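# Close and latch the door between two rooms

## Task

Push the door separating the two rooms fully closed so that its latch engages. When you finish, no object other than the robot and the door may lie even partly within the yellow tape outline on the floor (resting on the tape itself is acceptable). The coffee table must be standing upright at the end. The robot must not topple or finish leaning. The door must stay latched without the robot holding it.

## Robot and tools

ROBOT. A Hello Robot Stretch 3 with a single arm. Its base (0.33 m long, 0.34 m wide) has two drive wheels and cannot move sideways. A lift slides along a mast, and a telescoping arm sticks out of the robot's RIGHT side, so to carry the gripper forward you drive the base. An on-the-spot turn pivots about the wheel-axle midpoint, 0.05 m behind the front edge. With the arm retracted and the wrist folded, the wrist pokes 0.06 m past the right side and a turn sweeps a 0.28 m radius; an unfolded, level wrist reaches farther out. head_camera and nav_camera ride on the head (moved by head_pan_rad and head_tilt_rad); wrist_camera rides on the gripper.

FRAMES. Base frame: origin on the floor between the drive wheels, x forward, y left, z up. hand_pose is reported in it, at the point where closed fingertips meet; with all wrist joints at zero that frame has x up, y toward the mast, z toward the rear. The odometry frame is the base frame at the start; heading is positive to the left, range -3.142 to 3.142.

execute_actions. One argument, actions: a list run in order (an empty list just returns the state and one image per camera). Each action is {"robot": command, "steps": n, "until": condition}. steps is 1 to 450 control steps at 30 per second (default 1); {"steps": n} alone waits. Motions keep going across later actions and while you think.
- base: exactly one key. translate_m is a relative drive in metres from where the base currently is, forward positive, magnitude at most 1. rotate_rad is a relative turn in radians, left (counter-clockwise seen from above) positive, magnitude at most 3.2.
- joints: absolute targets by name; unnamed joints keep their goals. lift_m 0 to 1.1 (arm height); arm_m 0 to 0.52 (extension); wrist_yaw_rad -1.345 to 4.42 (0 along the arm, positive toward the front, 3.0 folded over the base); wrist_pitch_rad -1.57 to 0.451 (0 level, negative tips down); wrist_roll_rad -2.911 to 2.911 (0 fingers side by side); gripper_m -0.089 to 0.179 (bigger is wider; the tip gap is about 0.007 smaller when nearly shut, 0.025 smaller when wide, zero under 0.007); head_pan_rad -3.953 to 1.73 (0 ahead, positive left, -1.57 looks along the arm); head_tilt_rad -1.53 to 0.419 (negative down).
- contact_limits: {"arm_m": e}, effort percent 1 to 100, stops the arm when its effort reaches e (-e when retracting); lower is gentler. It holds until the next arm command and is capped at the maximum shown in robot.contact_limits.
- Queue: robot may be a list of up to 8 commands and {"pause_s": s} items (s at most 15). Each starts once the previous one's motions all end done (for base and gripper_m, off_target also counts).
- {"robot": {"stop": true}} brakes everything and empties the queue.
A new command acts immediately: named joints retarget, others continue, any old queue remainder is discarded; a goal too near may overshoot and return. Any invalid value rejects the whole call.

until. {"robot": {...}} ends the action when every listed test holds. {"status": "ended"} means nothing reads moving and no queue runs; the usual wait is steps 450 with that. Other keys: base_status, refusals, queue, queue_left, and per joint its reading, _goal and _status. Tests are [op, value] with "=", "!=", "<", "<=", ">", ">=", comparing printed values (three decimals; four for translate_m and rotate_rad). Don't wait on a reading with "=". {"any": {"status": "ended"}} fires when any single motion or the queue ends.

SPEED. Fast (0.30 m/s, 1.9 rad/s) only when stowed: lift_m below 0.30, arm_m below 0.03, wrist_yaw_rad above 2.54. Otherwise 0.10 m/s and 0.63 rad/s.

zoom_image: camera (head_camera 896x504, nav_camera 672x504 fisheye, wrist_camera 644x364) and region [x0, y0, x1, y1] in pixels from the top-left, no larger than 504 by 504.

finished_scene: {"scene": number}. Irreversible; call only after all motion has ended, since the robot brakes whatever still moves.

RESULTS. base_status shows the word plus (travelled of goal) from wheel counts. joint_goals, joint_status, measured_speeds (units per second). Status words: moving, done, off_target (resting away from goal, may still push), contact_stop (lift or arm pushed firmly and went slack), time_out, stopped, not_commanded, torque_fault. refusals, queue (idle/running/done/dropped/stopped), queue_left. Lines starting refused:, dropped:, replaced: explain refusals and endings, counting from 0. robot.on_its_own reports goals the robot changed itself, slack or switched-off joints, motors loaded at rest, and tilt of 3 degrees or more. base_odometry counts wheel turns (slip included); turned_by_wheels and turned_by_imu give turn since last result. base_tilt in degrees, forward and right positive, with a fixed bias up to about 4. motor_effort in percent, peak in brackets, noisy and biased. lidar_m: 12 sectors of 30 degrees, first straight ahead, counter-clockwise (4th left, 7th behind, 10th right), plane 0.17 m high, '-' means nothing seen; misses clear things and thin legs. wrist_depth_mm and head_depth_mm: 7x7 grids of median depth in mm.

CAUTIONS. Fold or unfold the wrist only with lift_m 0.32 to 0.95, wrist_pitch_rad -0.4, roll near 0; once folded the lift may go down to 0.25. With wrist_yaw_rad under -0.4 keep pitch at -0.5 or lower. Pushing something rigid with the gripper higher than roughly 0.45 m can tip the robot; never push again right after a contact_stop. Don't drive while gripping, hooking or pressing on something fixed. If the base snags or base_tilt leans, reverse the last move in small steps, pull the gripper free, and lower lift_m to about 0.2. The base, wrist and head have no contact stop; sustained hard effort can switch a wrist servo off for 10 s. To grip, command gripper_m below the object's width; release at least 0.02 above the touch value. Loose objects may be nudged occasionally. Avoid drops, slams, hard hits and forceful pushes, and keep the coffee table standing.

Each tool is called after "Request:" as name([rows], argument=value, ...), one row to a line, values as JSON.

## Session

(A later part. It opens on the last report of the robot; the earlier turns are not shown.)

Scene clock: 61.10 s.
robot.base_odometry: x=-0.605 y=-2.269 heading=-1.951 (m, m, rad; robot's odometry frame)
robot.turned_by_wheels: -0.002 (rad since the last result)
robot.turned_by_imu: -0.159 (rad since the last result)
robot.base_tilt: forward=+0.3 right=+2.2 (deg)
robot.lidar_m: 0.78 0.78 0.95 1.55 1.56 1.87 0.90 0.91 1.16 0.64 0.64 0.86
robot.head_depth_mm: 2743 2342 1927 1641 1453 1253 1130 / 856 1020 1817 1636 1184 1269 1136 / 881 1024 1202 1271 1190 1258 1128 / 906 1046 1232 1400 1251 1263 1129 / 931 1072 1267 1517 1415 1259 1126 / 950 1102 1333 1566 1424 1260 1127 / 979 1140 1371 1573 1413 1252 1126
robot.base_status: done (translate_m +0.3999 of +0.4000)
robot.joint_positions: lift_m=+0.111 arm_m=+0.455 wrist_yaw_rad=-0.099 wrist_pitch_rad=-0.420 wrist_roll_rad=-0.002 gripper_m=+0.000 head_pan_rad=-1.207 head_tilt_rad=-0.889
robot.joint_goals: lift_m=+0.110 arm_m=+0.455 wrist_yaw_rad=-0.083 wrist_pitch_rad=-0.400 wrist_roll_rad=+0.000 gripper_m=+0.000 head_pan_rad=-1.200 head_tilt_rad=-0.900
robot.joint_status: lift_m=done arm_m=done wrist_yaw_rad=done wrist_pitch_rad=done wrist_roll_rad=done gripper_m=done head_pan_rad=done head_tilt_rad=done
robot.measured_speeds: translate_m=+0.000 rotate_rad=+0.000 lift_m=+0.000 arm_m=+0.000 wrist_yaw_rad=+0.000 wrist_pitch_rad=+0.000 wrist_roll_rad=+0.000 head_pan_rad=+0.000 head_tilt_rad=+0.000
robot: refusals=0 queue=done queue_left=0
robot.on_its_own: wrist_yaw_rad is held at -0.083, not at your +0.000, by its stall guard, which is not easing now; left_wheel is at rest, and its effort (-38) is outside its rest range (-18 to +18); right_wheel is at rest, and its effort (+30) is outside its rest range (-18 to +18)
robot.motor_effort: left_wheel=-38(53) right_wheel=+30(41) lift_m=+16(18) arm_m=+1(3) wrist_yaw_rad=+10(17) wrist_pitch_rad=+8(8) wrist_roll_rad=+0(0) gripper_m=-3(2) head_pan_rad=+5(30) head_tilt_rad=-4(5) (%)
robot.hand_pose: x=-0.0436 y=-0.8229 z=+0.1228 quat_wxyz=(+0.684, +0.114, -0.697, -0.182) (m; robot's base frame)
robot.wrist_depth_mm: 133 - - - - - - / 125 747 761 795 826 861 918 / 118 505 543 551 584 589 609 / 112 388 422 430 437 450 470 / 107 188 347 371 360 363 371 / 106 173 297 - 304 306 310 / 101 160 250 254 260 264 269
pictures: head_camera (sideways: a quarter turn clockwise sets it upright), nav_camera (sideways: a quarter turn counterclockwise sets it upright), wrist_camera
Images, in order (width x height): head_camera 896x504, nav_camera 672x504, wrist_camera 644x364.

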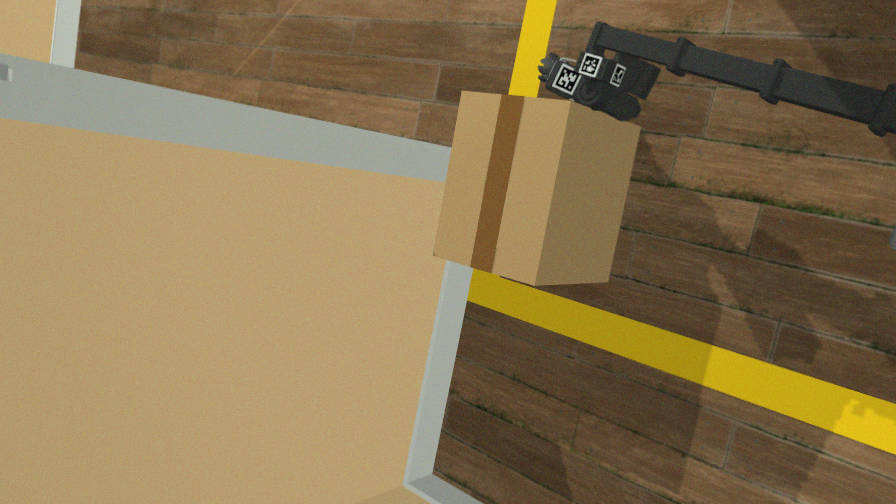

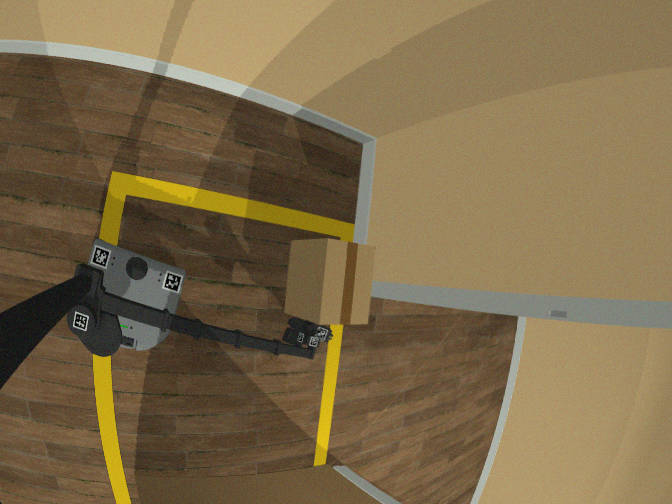

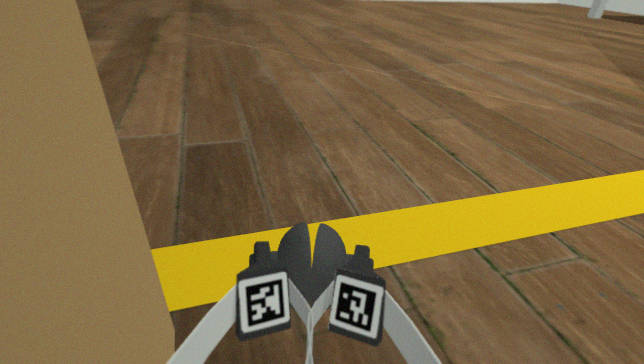

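Request:
execute_actions([
  {"robot":[{"base":{"translate_m":-0.06},"joints":{"wrist_yaw_rad":0.0}},{"base":{"rotate_rad":0.159},"joints":{"arm_m":0.0,"wrist_pitch_rad":0.0,"lift_m":0.2}},{"base":{"translate_m":-0.36}}],"steps":450,"until":{"robot":{"status":"ended"}}},
])

Scene clock: 77.17 s.
robot.base_odometry: x=-0.504 y=-1.862 heading=-1.791 (m, m, rad; robot's odometry frame)
robot.turned_by_wheels: +0.161 (rad since the last result)
robot.turned_by_imu: +0.119 (rad since the last result)
robot.base_tilt: forward=+0.3 right=+2.0 (deg)
robot.lidar_m: 1.20 1.22 1.61 1.52 1.55 1.96 0.48 0.50 0.69 3.26 0.73 0.91
robot.head_depth_mm: 2784 2300 1913 1631 1422 1261 1131 / 2816 2328 1930 1646 1423 1282 1131 / 2896 2331 1901 1634 1419 1266 1149 / 2705 2183 1816 1527 1413 1265 1136 / 1005 1165 1391 1278 1368 1249 1124 / 1049 1221 1462 1312 1412 1248 1126 / 1096 1286 1580 1618 1418 1258 1126
robot.base_status: done (translate_m -0.3600 of -0.3600)
robot.joint_positions: lift_m=+0.199 arm_m=+0.000 wrist_yaw_rad=+0.000 wrist_pitch_rad=-0.022 wrist_roll_rad=-0.003 gripper_m=+0.000 head_pan_rad=-1.204 head_tilt_rad=-0.893
robot.joint_goals: lift_m=+0.200 arm_m=+0.000 wrist_yaw_rad=+0.000 wrist_pitch_rad=+0.000 wrist_roll_rad=+0.000 gripper_m=+0.000 head_pan_rad=-1.200 head_tilt_rad=-0.900
robot.joint_status: lift_m=done arm_m=done wrist_yaw_rad=done wrist_pitch_rad=done wrist_roll_rad=done gripper_m=done head_pan_rad=done head_tilt_rad=done
robot.measured_speeds: translate_m=+0.000 rotate_rad=+0.000 lift_m=+0.000 arm_m=+0.000 wrist_yaw_rad=+0.000 wrist_pitch_rad=+0.000 wrist_roll_rad=+0.000 head_pan_rad=+0.000 head_tilt_rad=+0.000
robot: refusals=0 queue=done queue_left=0
robot.motor_effort: left_wheel=-1(100) right_wheel=+1(55) lift_m=+58(70) arm_m=-4(7) wrist_yaw_rad=-1(34) wrist_pitch_rad=+8(18) wrist_roll_rad=+1(3) gripper_m=-2(3) head_pan_rad=+3(4) head_tilt_rad=-2(4) (%)
robot.hand_pose: x=-0.0215 y=-0.4009 z=+0.3083 quat_wxyz=(+0.708, +0.008, -0.706, -0.008) (m; robot's base frame)
robot.wrist_depth_mm: 673 - - - - - 563 / 679 - - - - - 554 / 683 - - - - 899 539 / 552 - - - - 871 549 / 515 - - - - 804 556 / 523 731 761 - 782 744 552 / 507 575 557 567 597 610 536
pictures: head_camera (sideways: a quarter turn clockwise sets it upright), nav_camera (sideways: a quarter turn counterclockwise sets it upright), wrist_camera
Images, in order (width x height): head_camera 896x504, nav_camera 672x504, wrist_camera 644x364.

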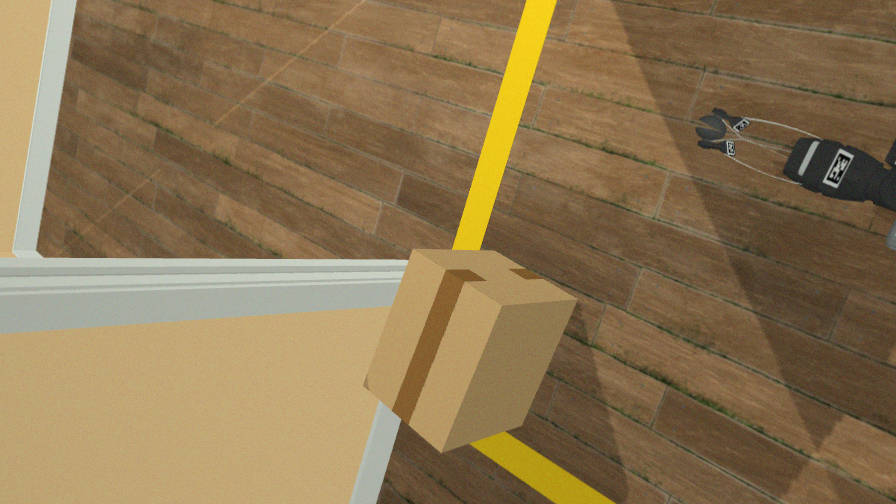

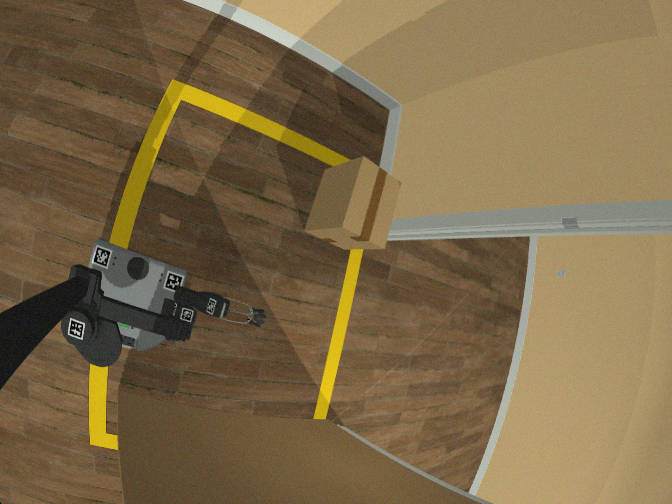

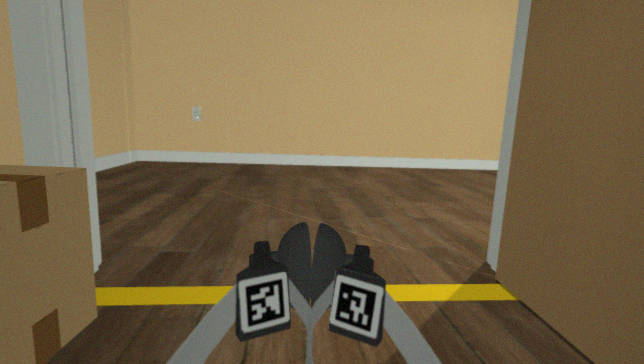

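Request:
execute_actions([
  {"robot":[{"base":{"translate_m":-0.07},"joints":{"lift_m":0.03,"head_pan_rad":-1.57,"head_tilt_rad":-1.0}},{"base":{"rotate_rad":1.62}},{"base":{"translate_m":-0.70}}],"steps":450,"until":{"robot":{"status":"ended"}}},
])

Scene clock: 80.93 s.
robot.base_odometry: x=-0.489 y=-1.793 heading=-1.791 (m, m, rad; robot's odometry frame)
robot.turned_by_wheels: +0.000 (rad since the last result)
robot.turned_by_imu: +0.000 (rad since the last result)
robot.base_tilt: forward=+0.4 right=+2.1 (deg)
robot.lidar_m: 1.27 1.30 1.60 1.52 1.51 1.94 0.41 0.43 0.59 3.27 0.77 0.91
robot.head_depth_mm: 2372 1988 1698 1435 1315 1212 1117 / 2409 2011 1712 1515 1350 1224 1141 / 2359 2026 1740 1518 1359 1226 - / 2358 2014 1709 1511 1345 1229 - / 2380 1999 1720 1510 1355 1225 1114 / 2368 2000 1723 1513 1341 1222 1112 / 2346 1998 1681 1282 1348 1219 1115
robot.base_status: done (translate_m -0.0700 of -0.0700)
robot.joint_positions: lift_m=+0.075 arm_m=+0.000 wrist_yaw_rad=-0.003 wrist_pitch_rad=-0.009 wrist_roll_rad=-0.003 gripper_m=+0.000 head_pan_rad=-1.563 head_tilt_rad=-0.988
robot.joint_goals: lift_m=+0.075 arm_m=+0.000 wrist_yaw_rad=+0.000 wrist_pitch_rad=+0.000 wrist_roll_rad=+0.000 gripper_m=+0.000 head_pan_rad=-1.570 head_tilt_rad=-1.000
robot.joint_status: lift_m=contact_stop arm_m=done wrist_yaw_rad=done wrist_pitch_rad=done wrist_roll_rad=done gripper_m=done head_pan_rad=done head_tilt_rad=done
robot.measured_speeds: translate_m=+0.000 rotate_rad=+0.000 lift_m=+0.000 arm_m=+0.000 wrist_yaw_rad=+0.000 wrist_pitch_rad=+0.000 wrist_roll_rad=+0.000 head_pan_rad=+0.000 head_tilt_rad=+0.000
robot: refusals=0 queue=dropped queue_left=0
robot.on_its_own: lift_m is slack since a contact_stop, until your next command for it (your +0.030 is given up)
robot.motor_effort: left_wheel=-1(7) right_wheel=+1(1) lift_m=+36(91) arm_m=+6(9) wrist_yaw_rad=+3(6) wrist_pitch_rad=+4(8) wrist_roll_rad=+0(1) gripper_m=-2(3) head_pan_rad=-4(34) head_tilt_rad=-5(10) (%)
robot.hand_pose: x=-0.0222 y=-0.4005 z=+0.1872 quat_wxyz=(+0.708, +0.003, -0.706, -0.005) (m; robot's base frame)
robot.wrist_depth_mm: - - - - - 688 477 / - - - - - 695 468 / 762 - - - - 681 466 / 777 - - - - 700 464 / 612 750 770 877 812 661 459 / 503 520 543 - 552 566 460 / 396 391 383 395 414 419 421
pictures: head_camera (sideways: a quarter turn clockwise sets it upright), nav_camera (sideways: a quarter turn counterclockwise sets it upright), wrist_camera
ARM HIT: the arm struck its own base hard.
dropped: robot: command 0 of its queue: lift_m: contact_stop
Images, in order (width x height): head_camera 896x504, nav_camera 672x504, wrist_camera 644x364.

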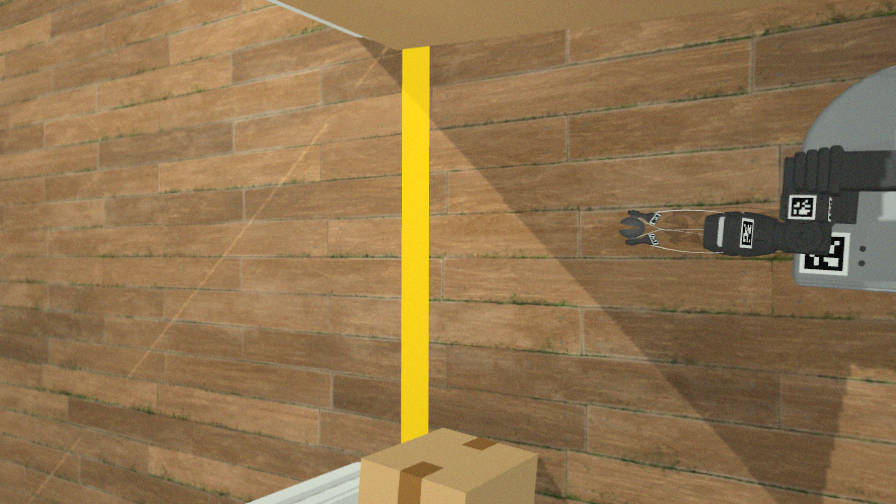

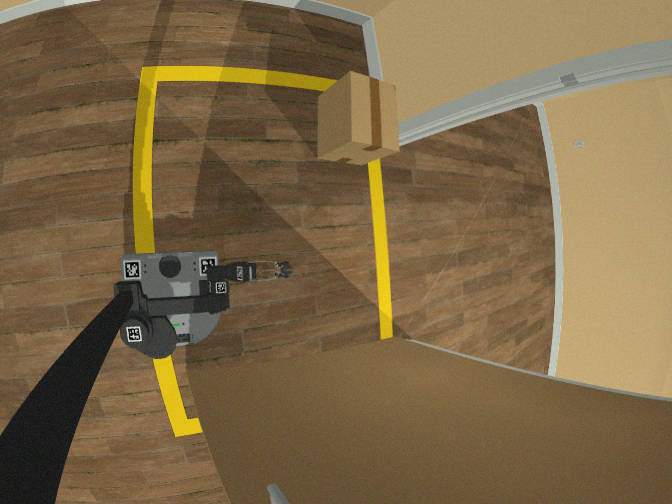

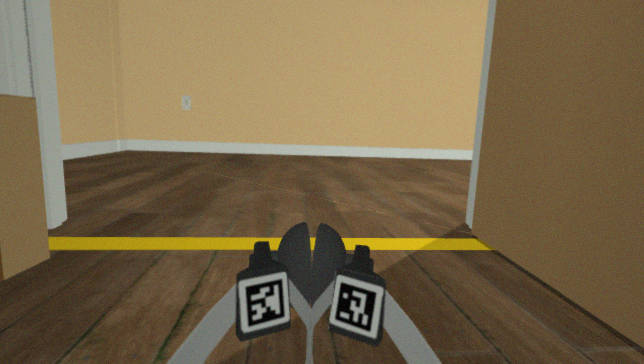

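Request:
execute_actions([
  {"robot":[{"base":{"translate_m":-0.06},"joints":{"lift_m":0.13}},{"base":{"rotate_rad":1.62}},{"base":{"translate_m":-0.70}}],"steps":450,"until":{"robot":{"status":"ended"}}},
])

Scene clock: 96.77 s.
robot.base_odometry: x=-1.166 y=-1.616 heading=-0.171 (m, m, rad; robot's odometry frame)
robot.turned_by_wheels: +1.620 (rad since the last result)
robot.turned_by_imu: +1.631 (rad since the last result)
robot.base_tilt: forward=+0.4 right=+2.1 (deg)
robot.lidar_m: 2.22 0.53 0.40 0.40 0.42 2.66 2.57 1.91 0.46 0.45 1.39 1.88
robot.head_depth_mm: 1189 1157 1128 1080 1238 1214 1123 / 1262 1472 1628 1435 1295 1217 1143 / 1254 1481 1689 1187 1095 1221 - / 1271 1500 1702 1488 1127 1241 - / 1282 1501 1692 1514 1356 1217 1110 / 1273 1524 1700 1512 1349 1219 1104 / 1291 1517 1704 1504 1343 1221 1115
robot.base_status: done (translate_m -0.7000 of -0.7000)
robot.joint_positions: lift_m=+0.129 arm_m=+0.000 wrist_yaw_rad=-0.001 wrist_pitch_rad=-0.015 wrist_roll_rad=-0.003 gripper_m=+0.000 head_pan_rad=-1.563 head_tilt_rad=-0.988
robot.joint_goals: lift_m=+0.130 arm_m=+0.000 wrist_yaw_rad=+0.000 wrist_pitch_rad=+0.000 wrist_roll_rad=+0.000 gripper_m=+0.000 head_pan_rad=-1.570 head_tilt_rad=-1.000
robot.joint_status: lift_m=done arm_m=done wrist_yaw_rad=done wrist_pitch_rad=done wrist_roll_rad=done gripper_m=done head_pan_rad=done head_tilt_rad=done
robot.measured_speeds: translate_m=+0.000 rotate_rad=+0.000 lift_m=+0.000 arm_m=+0.000 wrist_yaw_rad=+0.000 wrist_pitch_rad=+0.000 wrist_roll_rad=+0.000 head_pan_rad=+0.000 head_tilt_rad=+0.000
robot: refusals=0 queue=done queue_left=0
robot.motor_effort: left_wheel=-4(13) right_wheel=+3(4) lift_m=+58(58) arm_m=+3(6) wrist_yaw_rad=+0(2) wrist_pitch_rad=+6(6) wrist_roll_rad=+1(1) gripper_m=-3(3) head_pan_rad=-3(4) head_tilt_rad=-4(5) (%)
robot.hand_pose: x=-0.0216 y=-0.4006 z=+0.2401 quat_wxyz=(+0.708, +0.005, -0.706, -0.006) (m; robot's base frame)
robot.wrist_depth_mm: 949 966 - - 946 507 338 / - - - - 919 513 330 / - - - - 818 503 332 / - - 209 206 204 203 321 / 883 898 214 208 207 205 329 / 604 614 218 - 212 210 336 / 467 485 226 225 218 215 344
pictures: head_camera (sideways: a quarter turn clockwise sets it upright), nav_camera (sideways: a quarter turn counterclockwise sets it upright), wrist_camera
Images, in order (width x height): head_camera 896x504, nav_camera 672x504, wrist_camera 644x364.

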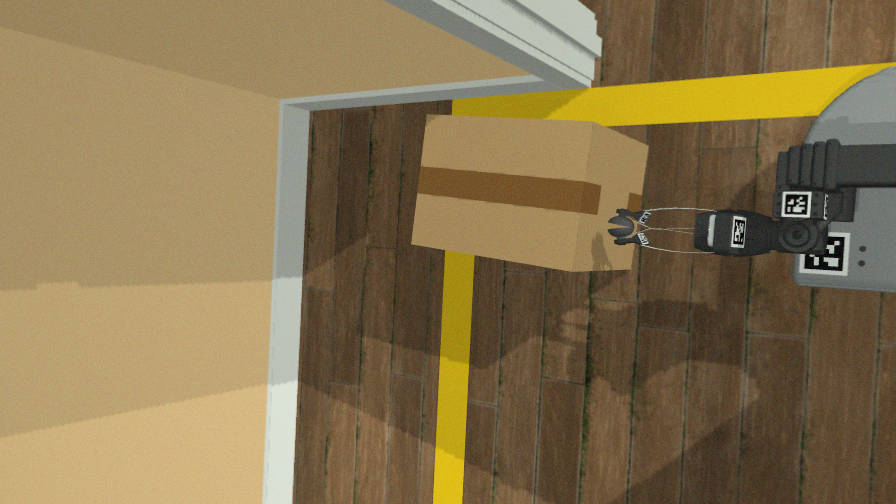

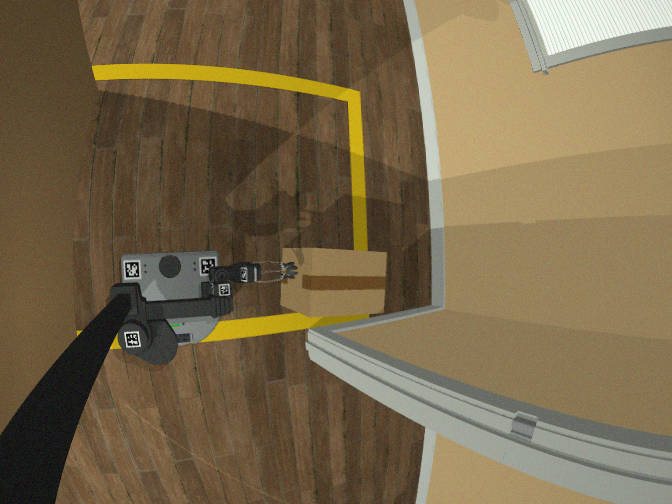

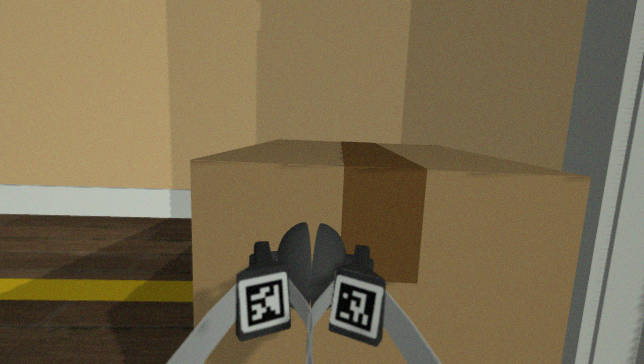

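Request:
execute_actions([
  {"robot":[{"base":{"translate_m":-0.035},"joints":{"lift_m":0.097,"wrist_pitch_rad":-0.2}},{"joints":{"arm_m":0.11},"contact_limits":{"arm_m":60}},{"joints":{"arm_m":0.095}}],"steps":450,"until":{"robot":{"status":"ended"}}},
])

Scene clock: 103.23 s.
robot.base_odometry: x=-1.200 y=-1.610 heading=-0.171 (m, m, rad; robot's odometry frame)
robot.turned_by_wheels: +0.000 (rad since the last result)
robot.turned_by_imu: -0.006 (rad since the last result)
robot.base_tilt: forward=+0.3 right=+2.2 (deg)
robot.lidar_m: 2.26 0.54 0.41 0.40 0.42 2.63 2.53 1.92 0.51 0.51 1.38 1.86
robot.head_depth_mm: 1039 998 974 966 1291 1227 1110 / 1259 1406 1520 1370 1319 1226 1142 / 1268 1484 1696 1189 1164 1253 - / 1273 1483 1695 1187 1192 1205 - / 1275 1504 1689 1507 1350 1211 1106 / 1284 1511 1680 1528 1353 1221 1117 / 1286 1517 1712 1511 1346 1225 1111
robot.base_status: done (translate_m -0.0350 of -0.0350)
robot.joint_positions: lift_m=+0.098 arm_m=+0.095 wrist_yaw_rad=+0.002 wrist_pitch_rad=-0.218 wrist_roll_rad=-0.003 gripper_m=+0.000 head_pan_rad=-1.563 head_tilt_rad=-0.988
robot.joint_goals: lift_m=+0.097 arm_m=+0.095 wrist_yaw_rad=+0.000 wrist_pitch_rad=-0.200 wrist_roll_rad=+0.000 gripper_m=+0.000 head_pan_rad=-1.570 head_tilt_rad=-1.000
robot.joint_status: lift_m=done arm_m=done wrist_yaw_rad=done wrist_pitch_rad=done wrist_roll_rad=done gripper_m=done head_pan_rad=done head_tilt_rad=done
robot.measured_speeds: translate_m=+0.000 rotate_rad=+0.000 lift_m=+0.000 arm_m=+0.000 wrist_yaw_rad=+0.000 wrist_pitch_rad=+0.000 wrist_roll_rad=+0.000 head_pan_rad=+0.000 head_tilt_rad=+0.000
robot: refusals=0 queue=done queue_left=0
robot.motor_effort: left_wheel=-1(12) right_wheel=+1(7) lift_m=+15(60) arm_m=-4(43) wrist_yaw_rad=-1(12) wrist_pitch_rad=+7(12) wrist_roll_rad=+1(1) gripper_m=-3(7) head_pan_rad=-3(4) head_tilt_rad=-4(4) (%)
robot.hand_pose: x=-0.0211 y=-0.4852 z=+0.1575 quat_wxyz=(+0.704, +0.078, -0.702, -0.077) (m; robot's base frame)
robot.wrist_depth_mm: 828 153 149 144 141 136 136 / 885 162 158 151 147 142 252 / 904 171 165 160 155 150 262 / 619 180 175 169 163 158 273 / 452 192 185 176 172 168 282 / 363 207 198 - 182 179 279 / 307 224 214 204 194 193 287
pictures: head_camera (sideways: a quarter turn clockwise sets it upright), nav_camera (sideways: a quarter turn counterclockwise sets it upright), wrist_camera
Images, in order (width x height): head_camera 896x504, nav_camera 672x504, wrist_camera 644x364.

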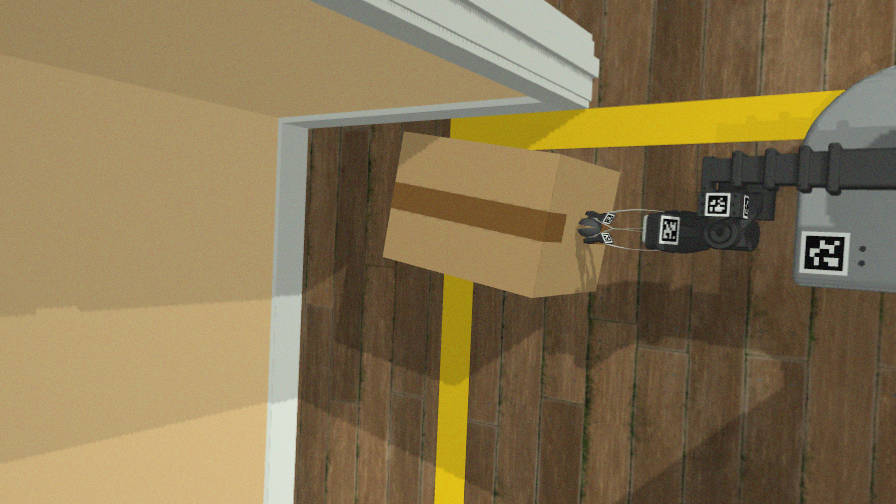

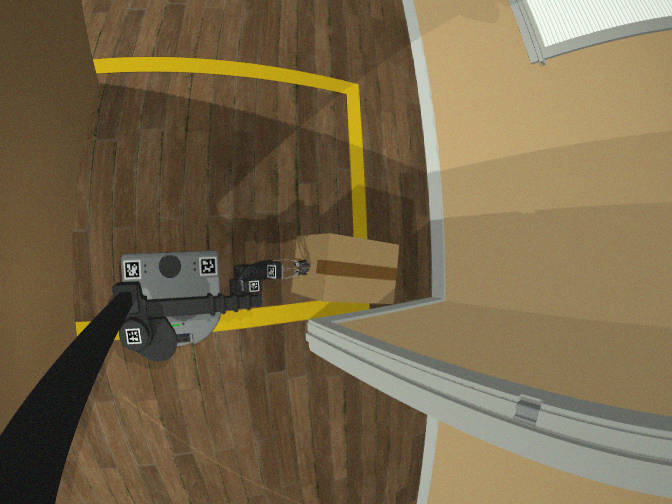

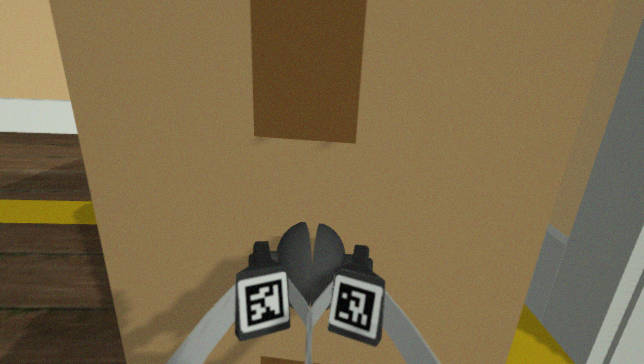

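Request:
execute_actions([
  {"robot":[{"joints":{"lift_m":0.06,"wrist_pitch_rad":-0.05}},{"joints":{"lift_m":0.03,"wrist_pitch_rad":0.0}},{"joints":{"arm_m":0.51},"contact_limits":{"arm_m":60}}],"steps":450,"until":{"robot":{"status":"ended"}}},
])

Scene clock: 105.73 s.
robot.base_odometry: x=-1.200 y=-1.610 heading=-0.171 (m, m, rad; robot's odometry frame)
robot.turned_by_wheels: +0.000 (rad since the last result)
robot.turned_by_imu: +0.000 (rad since the last result)
robot.base_tilt: forward=+0.1 right=+2.1 (deg)
robot.lidar_m: 2.25 0.54 0.41 0.40 0.42 2.63 2.53 1.92 0.63 0.51 1.38 1.87
robot.head_depth_mm: 1031 1007 968 975 1292 1228 1113 / 1258 1413 1514 1377 1314 1221 1141 / 1261 1498 1703 1182 1196 1240 - / 1267 1486 1684 1185 1193 1226 - / 1281 1508 1699 1518 1331 1214 1106 / 1280 1524 1689 1509 1345 1215 1118 / 1297 1520 1694 1515 1349 1218 1117
robot.base_status: done (translate_m -0.0350 of -0.0350)
robot.joint_positions: lift_m=+0.036 arm_m=+0.093 wrist_yaw_rad=-0.004 wrist_pitch_rad=+0.041 wrist_roll_rad=-0.003 gripper_m=+0.000 head_pan_rad=-1.563 head_tilt_rad=-0.988
robot.joint_goals: lift_m=+0.036 arm_m=+0.095 wrist_yaw_rad=+0.000 wrist_pitch_rad=+0.000 wrist_roll_rad=+0.000 gripper_m=+0.000 head_pan_rad=-1.570 head_tilt_rad=-1.000
robot.joint_status: lift_m=contact_stop arm_m=done wrist_yaw_rad=done wrist_pitch_rad=done wrist_roll_rad=done gripper_m=done head_pan_rad=done head_tilt_rad=done
robot.measured_speeds: translate_m=+0.000 rotate_rad=+0.000 lift_m=+0.000 arm_m=+0.000 wrist_yaw_rad=+0.000 wrist_pitch_rad=+0.000 wrist_roll_rad=+0.000 head_pan_rad=+0.000 head_tilt_rad=+0.000
robot: refusals=0 queue=dropped queue_left=0
robot.on_its_own: lift_m is slack since a contact_stop, until your next command for it (your +0.030 is given up); arm_m is at rest, and its effort (+26) is outside its rest range (-14 to +14)
robot.motor_effort: left_wheel=-7(7) right_wheel=+4(4) lift_m=+37(37) arm_m=+26(26) wrist_yaw_rad=+2(2) wrist_pitch_rad=-16(27) wrist_roll_rad=+0(0) gripper_m=-4(4) head_pan_rad=-4(4) head_tilt_rad=-4(5) (%)
robot.hand_pose: x=-0.0224 y=-0.4950 z=+0.1616 quat_wxyz=(+0.708, -0.016, -0.706, +0.013) (m; robot's base frame)
robot.wrist_depth_mm: 872 170 166 161 156 152 265 / 912 173 167 163 158 153 274 / 912 175 169 165 160 156 272 / 902 179 173 168 163 159 273 / 732 181 176 170 165 160 283 / 502 183 179 - 166 163 278 / 364 187 181 175 169 166 279
pictures: head_camera (sideways: a quarter turn clockwise sets it upright), nav_camera (sideways: a quarter turn counterclockwise sets it upright), wrist_camera
dropped: robot: command 1 of its queue: lift_m: contact_stop
Images, in order (width x height): head_camera 896x504, nav_camera 672x504, wrist_camera 644x364.

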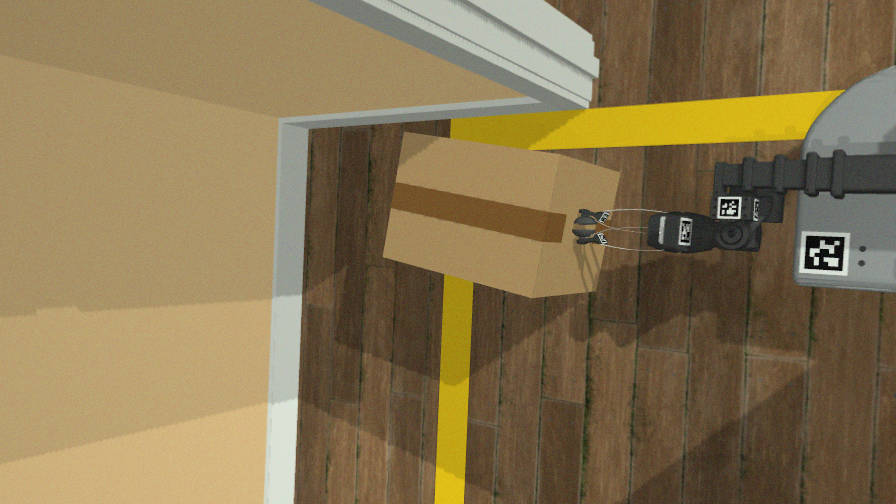

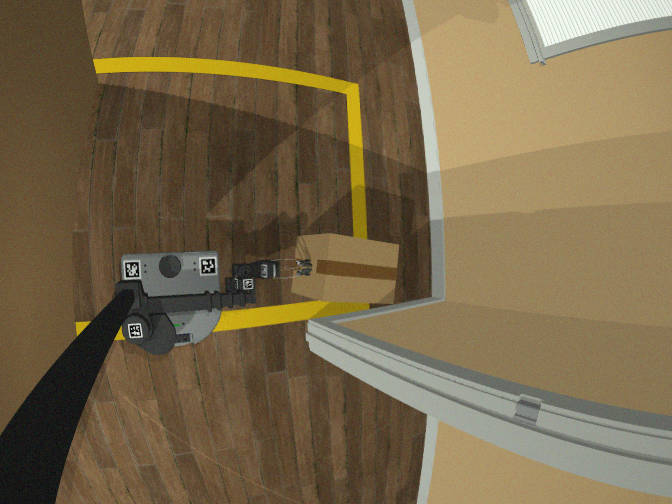

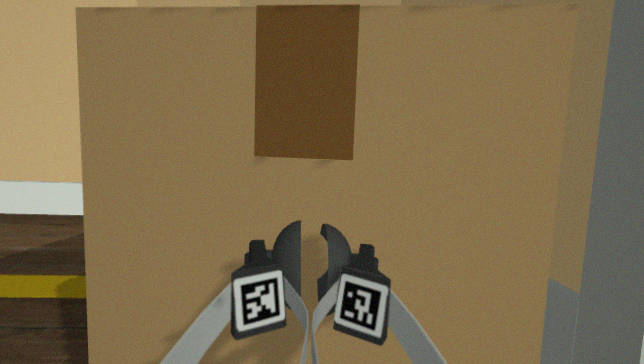

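Request:
execute_actions([
  {"robot":[{"joints":{"lift_m":0.036,"arm_m":0.51,"wrist_pitch_rad":0.0},"contact_limits":{"arm_m":60}}],"steps":450,"until":{"robot":{"status":"ended"}}},
])

Scene clock: 110.27 s.
robot.base_odometry: x=-1.200 y=-1.610 heading=-0.168 (m, m, rad; robot's odometry frame)
robot.turned_by_wheels: +0.003 (rad since the last result)
robot.turned_by_imu: +0.027 (rad since the last result)
robot.base_tilt: forward=+0.4 right=+2.1 (deg)
robot.lidar_m: 2.25 0.52 0.40 0.40 0.42 2.61 2.53 1.86 0.62 0.88 1.39 1.92
robot.head_depth_mm: 1171 1112 1059 1019 1231 1223 1117 / 1249 1443 1384 1454 1320 1224 1148 / 1262 1481 1350 1399 1362 1226 - / 1270 1501 1622 1465 1347 1212 - / 1281 1511 1690 1515 1350 1225 1112 / 1283 1522 1704 1524 1343 1213 1109 / 1299 1526 1691 1517 1352 1217 1110
robot.base_status: done (translate_m -0.0349 of -0.0350)
robot.joint_positions: lift_m=+0.036 arm_m=+0.508 wrist_yaw_rad=+0.238 wrist_pitch_rad=-0.038 wrist_roll_rad=-0.001 gripper_m=+0.000 head_pan_rad=-1.563 head_tilt_rad=-0.988
robot.joint_goals: lift_m=+0.036 arm_m=+0.510 wrist_yaw_rad=+0.054 wrist_pitch_rad=+0.000 wrist_roll_rad=+0.000 gripper_m=+0.000 head_pan_rad=-1.570 head_tilt_rad=-1.000
robot.joint_status: lift_m=done arm_m=done wrist_yaw_rad=done wrist_pitch_rad=done wrist_roll_rad=done gripper_m=done head_pan_rad=done head_tilt_rad=done
robot.measured_speeds: translate_m=+0.000 rotate_rad=+0.000 lift_m=+0.000 arm_m=+0.000 wrist_yaw_rad=+0.000 wrist_pitch_rad=+0.000 wrist_roll_rad=+0.000 head_pan_rad=+0.000 head_tilt_rad=+0.000
robot: refusals=0 queue=done queue_left=0
robot.on_its_own: wrist_yaw_rad is held at +0.054, not at your +0.000, by its stall guard, which is still easing
robot.motor_effort: left_wheel=+53(56) right_wheel=-36(41) lift_m=+25(36) arm_m=+20(35) wrist_yaw_rad=-73(74) wrist_pitch_rad=+15(16) wrist_roll_rad=+0(0) gripper_m=-15(15) head_pan_rad=-3(4) head_tilt_rad=-5(4) (%)
robot.contact_limits: arm_m 60 (drawing in: default 28, maximum 45; extending or still: default 37, maximum 61)
robot.hand_pose: x=+0.0386 y=-0.9014 z=+0.1413 quat_wxyz=(+0.704, +0.097, -0.700, +0.070) (m; robot's base frame)
robot.wrist_depth_mm: 651 608 563 135 95 73 59 / 670 618 590 138 96 74 60 / 689 649 599 141 98 74 60 / 712 658 628 145 99 75 61 / 563 570 595 139 100 76 61 / 404 407 - 132 102 77 62 / 314 316 293 159 102 78 62
pictures: head_camera (sideways: a quarter turn clockwise sets it upright), nav_camera (sideways: a quarter turn counterclockwise sets it upright), wrist_camera
Images, in order (width x height): head_camera 896x504, nav_camera 672x504, wrist_camera 644x364.

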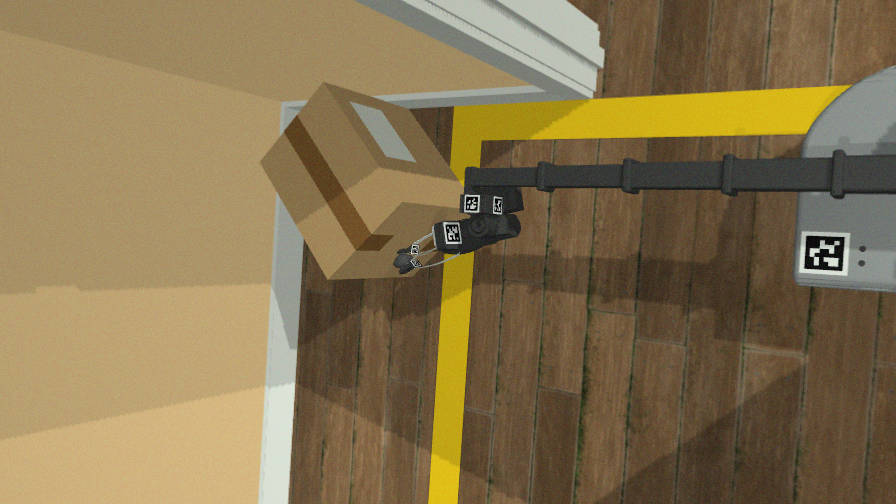

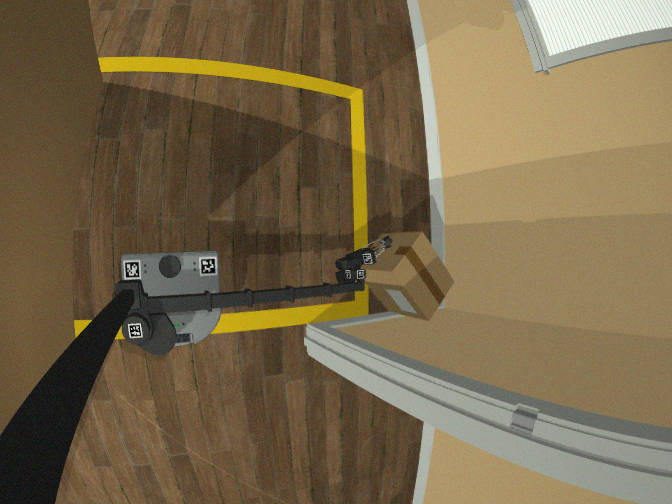

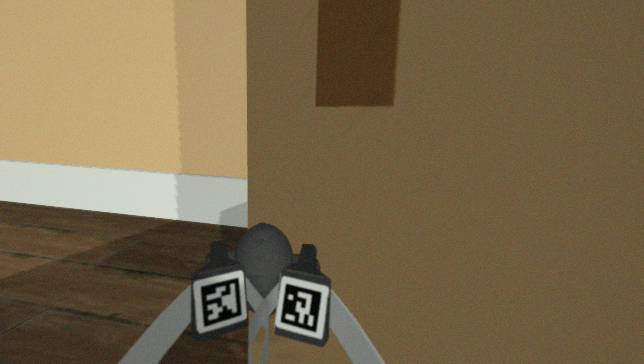

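Request:
execute_actions([
  {"robot":[{"joints":{"arm_m":0.10,"wrist_yaw_rad":0.0}},{"joints":{"lift_m":0.13}}],"steps":450,"until":{"robot":{"status":"ended"}}},
])

Scene clock: 116.50 s.
robot.base_odometry: x=-1.200 y=-1.610 heading=-0.171 (m, m, rad; robot's odometry frame)
robot.turned_by_wheels: -0.002 (rad since the last result)
robot.turned_by_imu: -0.003 (rad since the last result)
robot.base_tilt: forward=+0.5 right=+2.0 (deg)
robot.lidar_m: 2.25 0.53 0.41 0.40 0.42 2.62 2.53 1.87 0.62 0.80 1.39 1.92
robot.head_depth_mm: 1159 1095 1050 1013 1239 1216 1112 / 1255 1435 1382 1455 1318 1219 1150 / 1266 1476 1351 1433 1347 1240 - / 1276 1497 1389 1454 1354 1213 - / 1281 1510 1664 1506 1350 1213 1110 / 1289 1516 1702 1519 1354 1214 1112 / 1305 1541 1697 1503 1339 1220 1106
robot.base_status: done (translate_m -0.0350 of -0.0350)
robot.joint_positions: lift_m=+0.129 arm_m=+0.100 wrist_yaw_rad=+0.000 wrist_pitch_rad=-0.023 wrist_roll_rad=+0.000 gripper_m=+0.000 head_pan_rad=-1.563 head_tilt_rad=-0.988
robot.joint_goals: lift_m=+0.130 arm_m=+0.100 wrist_yaw_rad=+0.000 wrist_pitch_rad=+0.000 wrist_roll_rad=+0.000 gripper_m=+0.000 head_pan_rad=-1.570 head_tilt_rad=-1.000
robot.joint_status: lift_m=done arm_m=done wrist_yaw_rad=done wrist_pitch_rad=done wrist_roll_rad=done gripper_m=done head_pan_rad=done head_tilt_rad=done
robot.measured_speeds: translate_m=+0.000 rotate_rad=+0.000 lift_m=+0.000 arm_m=+0.000 wrist_yaw_rad=+0.000 wrist_pitch_rad=+0.000 wrist_roll_rad=+0.000 head_pan_rad=+0.000 head_tilt_rad=+0.000
robot: refusals=0 queue=done queue_left=0
robot.motor_effort: left_wheel=-1(56) right_wheel=+1(39) lift_m=+58(62) arm_m=-4(20) wrist_yaw_rad=+0(75) wrist_pitch_rad=+9(15) wrist_roll_rad=-1(0) gripper_m=-4(14) head_pan_rad=-4(3) head_tilt_rad=-4(4) (%)
robot.hand_pose: x=-0.0214 y=-0.5008 z=+0.2379 quat_wxyz=(+0.707, +0.009, -0.707, -0.008) (m; robot's base frame)
robot.wrist_depth_mm: 875 868 893 875 863 477 330 / 894 889 890 922 876 470 325 / 912 941 936 934 709 468 318 / 934 922 930 486 593 468 323 / 841 891 797 489 615 464 318 / 594 621 614 - 591 464 313 / 469 476 454 472 482 435 312
pictures: head_camera (sideways: a quarter turn clockwise sets it upright), nav_camera (sideways: a quarter turn counterclockwise sets it upright), wrist_camera
Images, in order (width x height): head_camera 896x504, nav_camera 672x504, wrist_camera 644x364.

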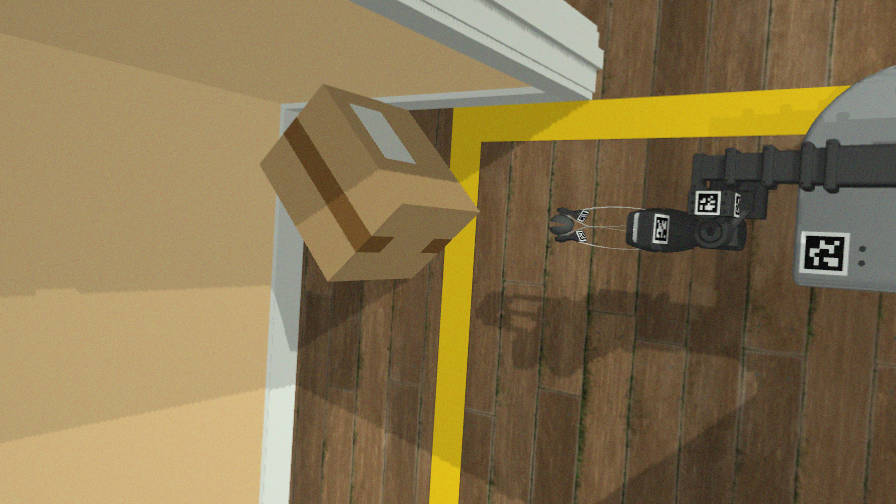

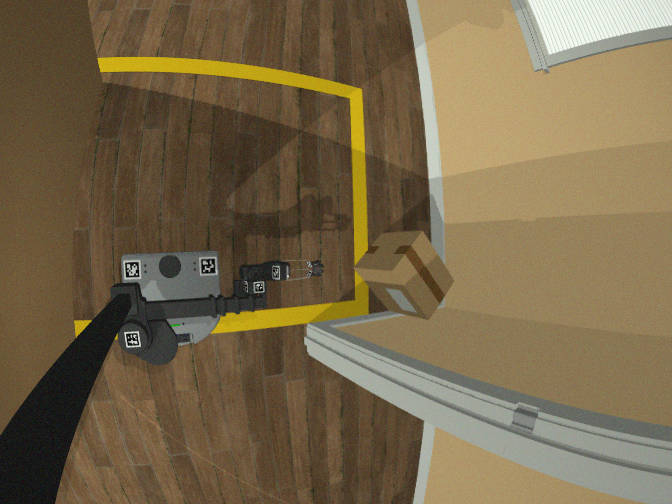

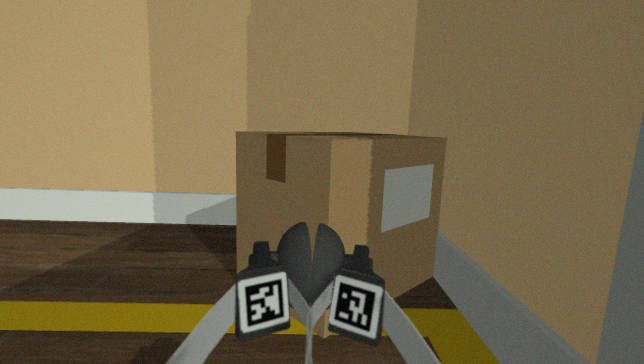

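Request:
zoom_image(camera="head_camera", region=[240, 60, 620, 320])

Region (240, 60, 620, 320) of head_camera's 896x504 image, scaled by 1.326, with more detail than that image has; it fills the top 345 rows of this view, and the rest is white.

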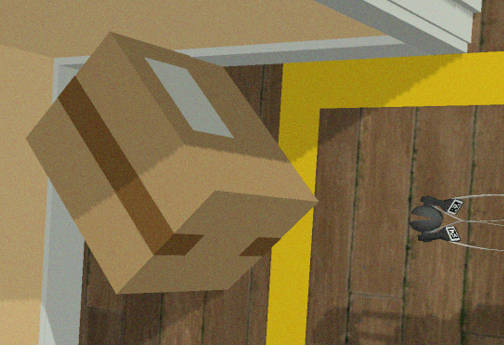

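Request:
execute_actions([
  {"robot":[{"base":{"translate_m":-0.075},"joints":{"arm_m":0.33,"lift_m":0.06}},{"joints":{"lift_m":0.015}},{"joints":{"arm_m":0.52},"contact_limits":{"arm_m":60}}],"steps":450,"until":{"robot":{"status":"ended"}}},
])

Scene clock: 125.40 s.
robot.base_odometry: x=-1.274 y=-1.597 heading=-0.173 (m, m, rad; robot's odometry frame)
robot.turned_by_wheels: -0.002 (rad since the last result)
robot.turned_by_imu: -0.008 (rad since the last result)
robot.base_tilt: forward=+0.3 right=+2.2 (deg)
robot.lidar_m: 2.33 0.54 0.41 0.40 0.43 2.54 2.46 1.89 0.59 0.81 1.39 1.90
robot.head_depth_mm: 808 779 757 904 1312 1217 1112 / 1203 1278 1196 1130 1289 1220 1148 / 1270 1475 1385 1520 1345 1222 - / 1265 1487 1354 1440 1344 1214 - / 1275 1514 1677 1504 1341 1220 1115 / 1286 1521 1704 1509 1347 1213 1111 / 1295 1527 1697 1495 1346 1217 1110
robot.base_status: done (translate_m -0.0751 of -0.0750)
robot.joint_positions: lift_m=+0.016 arm_m=+0.517 wrist_yaw_rad=-0.089 wrist_pitch_rad=-0.052 wrist_roll_rad=+0.000 gripper_m=+0.000 head_pan_rad=-1.563 head_tilt_rad=-0.988
robot.joint_goals: lift_m=+0.015 arm_m=+0.520 wrist_yaw_rad=+0.000 wrist_pitch_rad=+0.000 wrist_roll_rad=+0.000 gripper_m=+0.000 head_pan_rad=-1.570 head_tilt_rad=-1.000
robot.joint_status: lift_m=done arm_m=done wrist_yaw_rad=done wrist_pitch_rad=done wrist_roll_rad=done gripper_m=done head_pan_rad=done head_tilt_rad=done
robot.measured_speeds: translate_m=+0.000 rotate_rad=+0.000 lift_m=+0.000 arm_m=+0.000 wrist_yaw_rad=+0.000 wrist_pitch_rad=+0.000 wrist_roll_rad=+0.000 head_pan_rad=+0.000 head_tilt_rad=+0.000
robot: refusals=0 queue=done queue_left=0
robot.on_its_own: left_wheel is at rest, and its effort (-54) is outside its rest range (-18 to +18); right_wheel is at rest, and its effort (+36) is outside its rest range (-18 to +18); arm_m is at rest, and its effort (+23) is outside its rest range (-14 to +14); wrist_yaw_rad is at rest, and its effort (+58) is outside its rest range (-12 to +12)
robot.motor_effort: left_wheel=-54(57) right_wheel=+36(40) lift_m=+15(57) arm_m=+23(25) wrist_yaw_rad=+58(65) wrist_pitch_rad=+20(20) wrist_roll_rad=+0(0) gripper_m=-13(14) head_pan_rad=-4(4) head_tilt_rad=-4(4) (%)
robot.contact_limits: arm_m 60 (drawing in: default 28, maximum 45; extending or still: default 37, maximum 61)
robot.hand_pose: x=-0.0441 y=-0.9156 z=+0.1171 quat_wxyz=(+0.706, -0.013, -0.707, -0.050) (m; robot's base frame)
robot.wrist_depth_mm: - 90 110 142 201 263 191 / 82 92 113 148 212 265 191 / 83 94 116 153 222 267 191 / 85 95 119 158 235 266 191 / 87 98 123 155 253 259 189 / 89 100 126 - 313 244 189 / 90 103 126 187 261 246 176
pictures: head_camera (sideways: a quarter turn clockwise sets it upright), nav_camera (sideways: a quarter turn counterclockwise sets it upright), wrist_camera
Images, in order (width x height): head_camera 896x504, nav_camera 672x504, wrist_camera 644x364.

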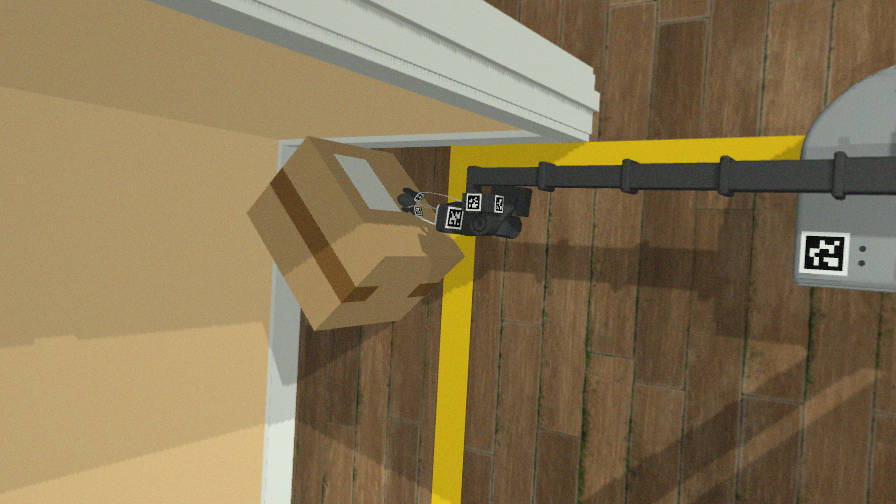

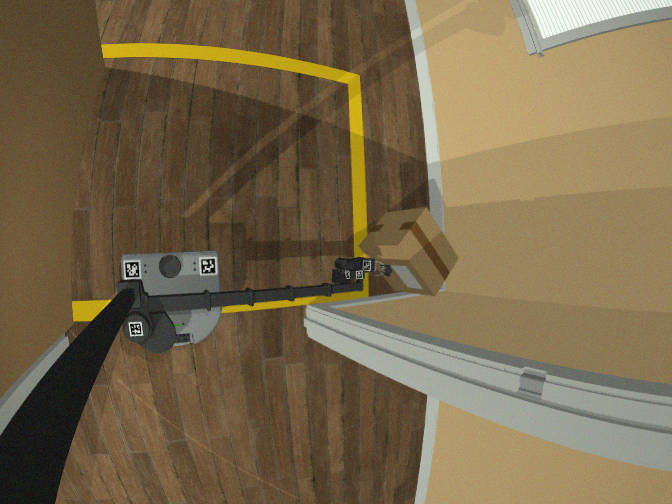

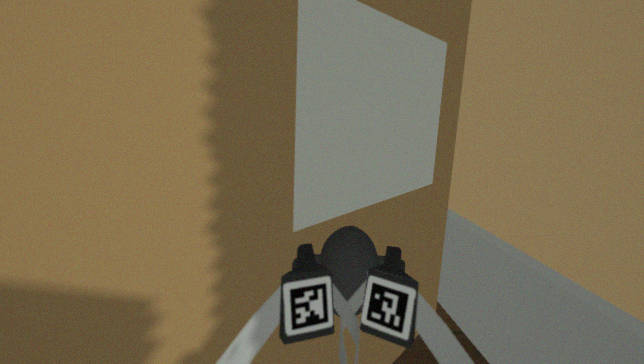

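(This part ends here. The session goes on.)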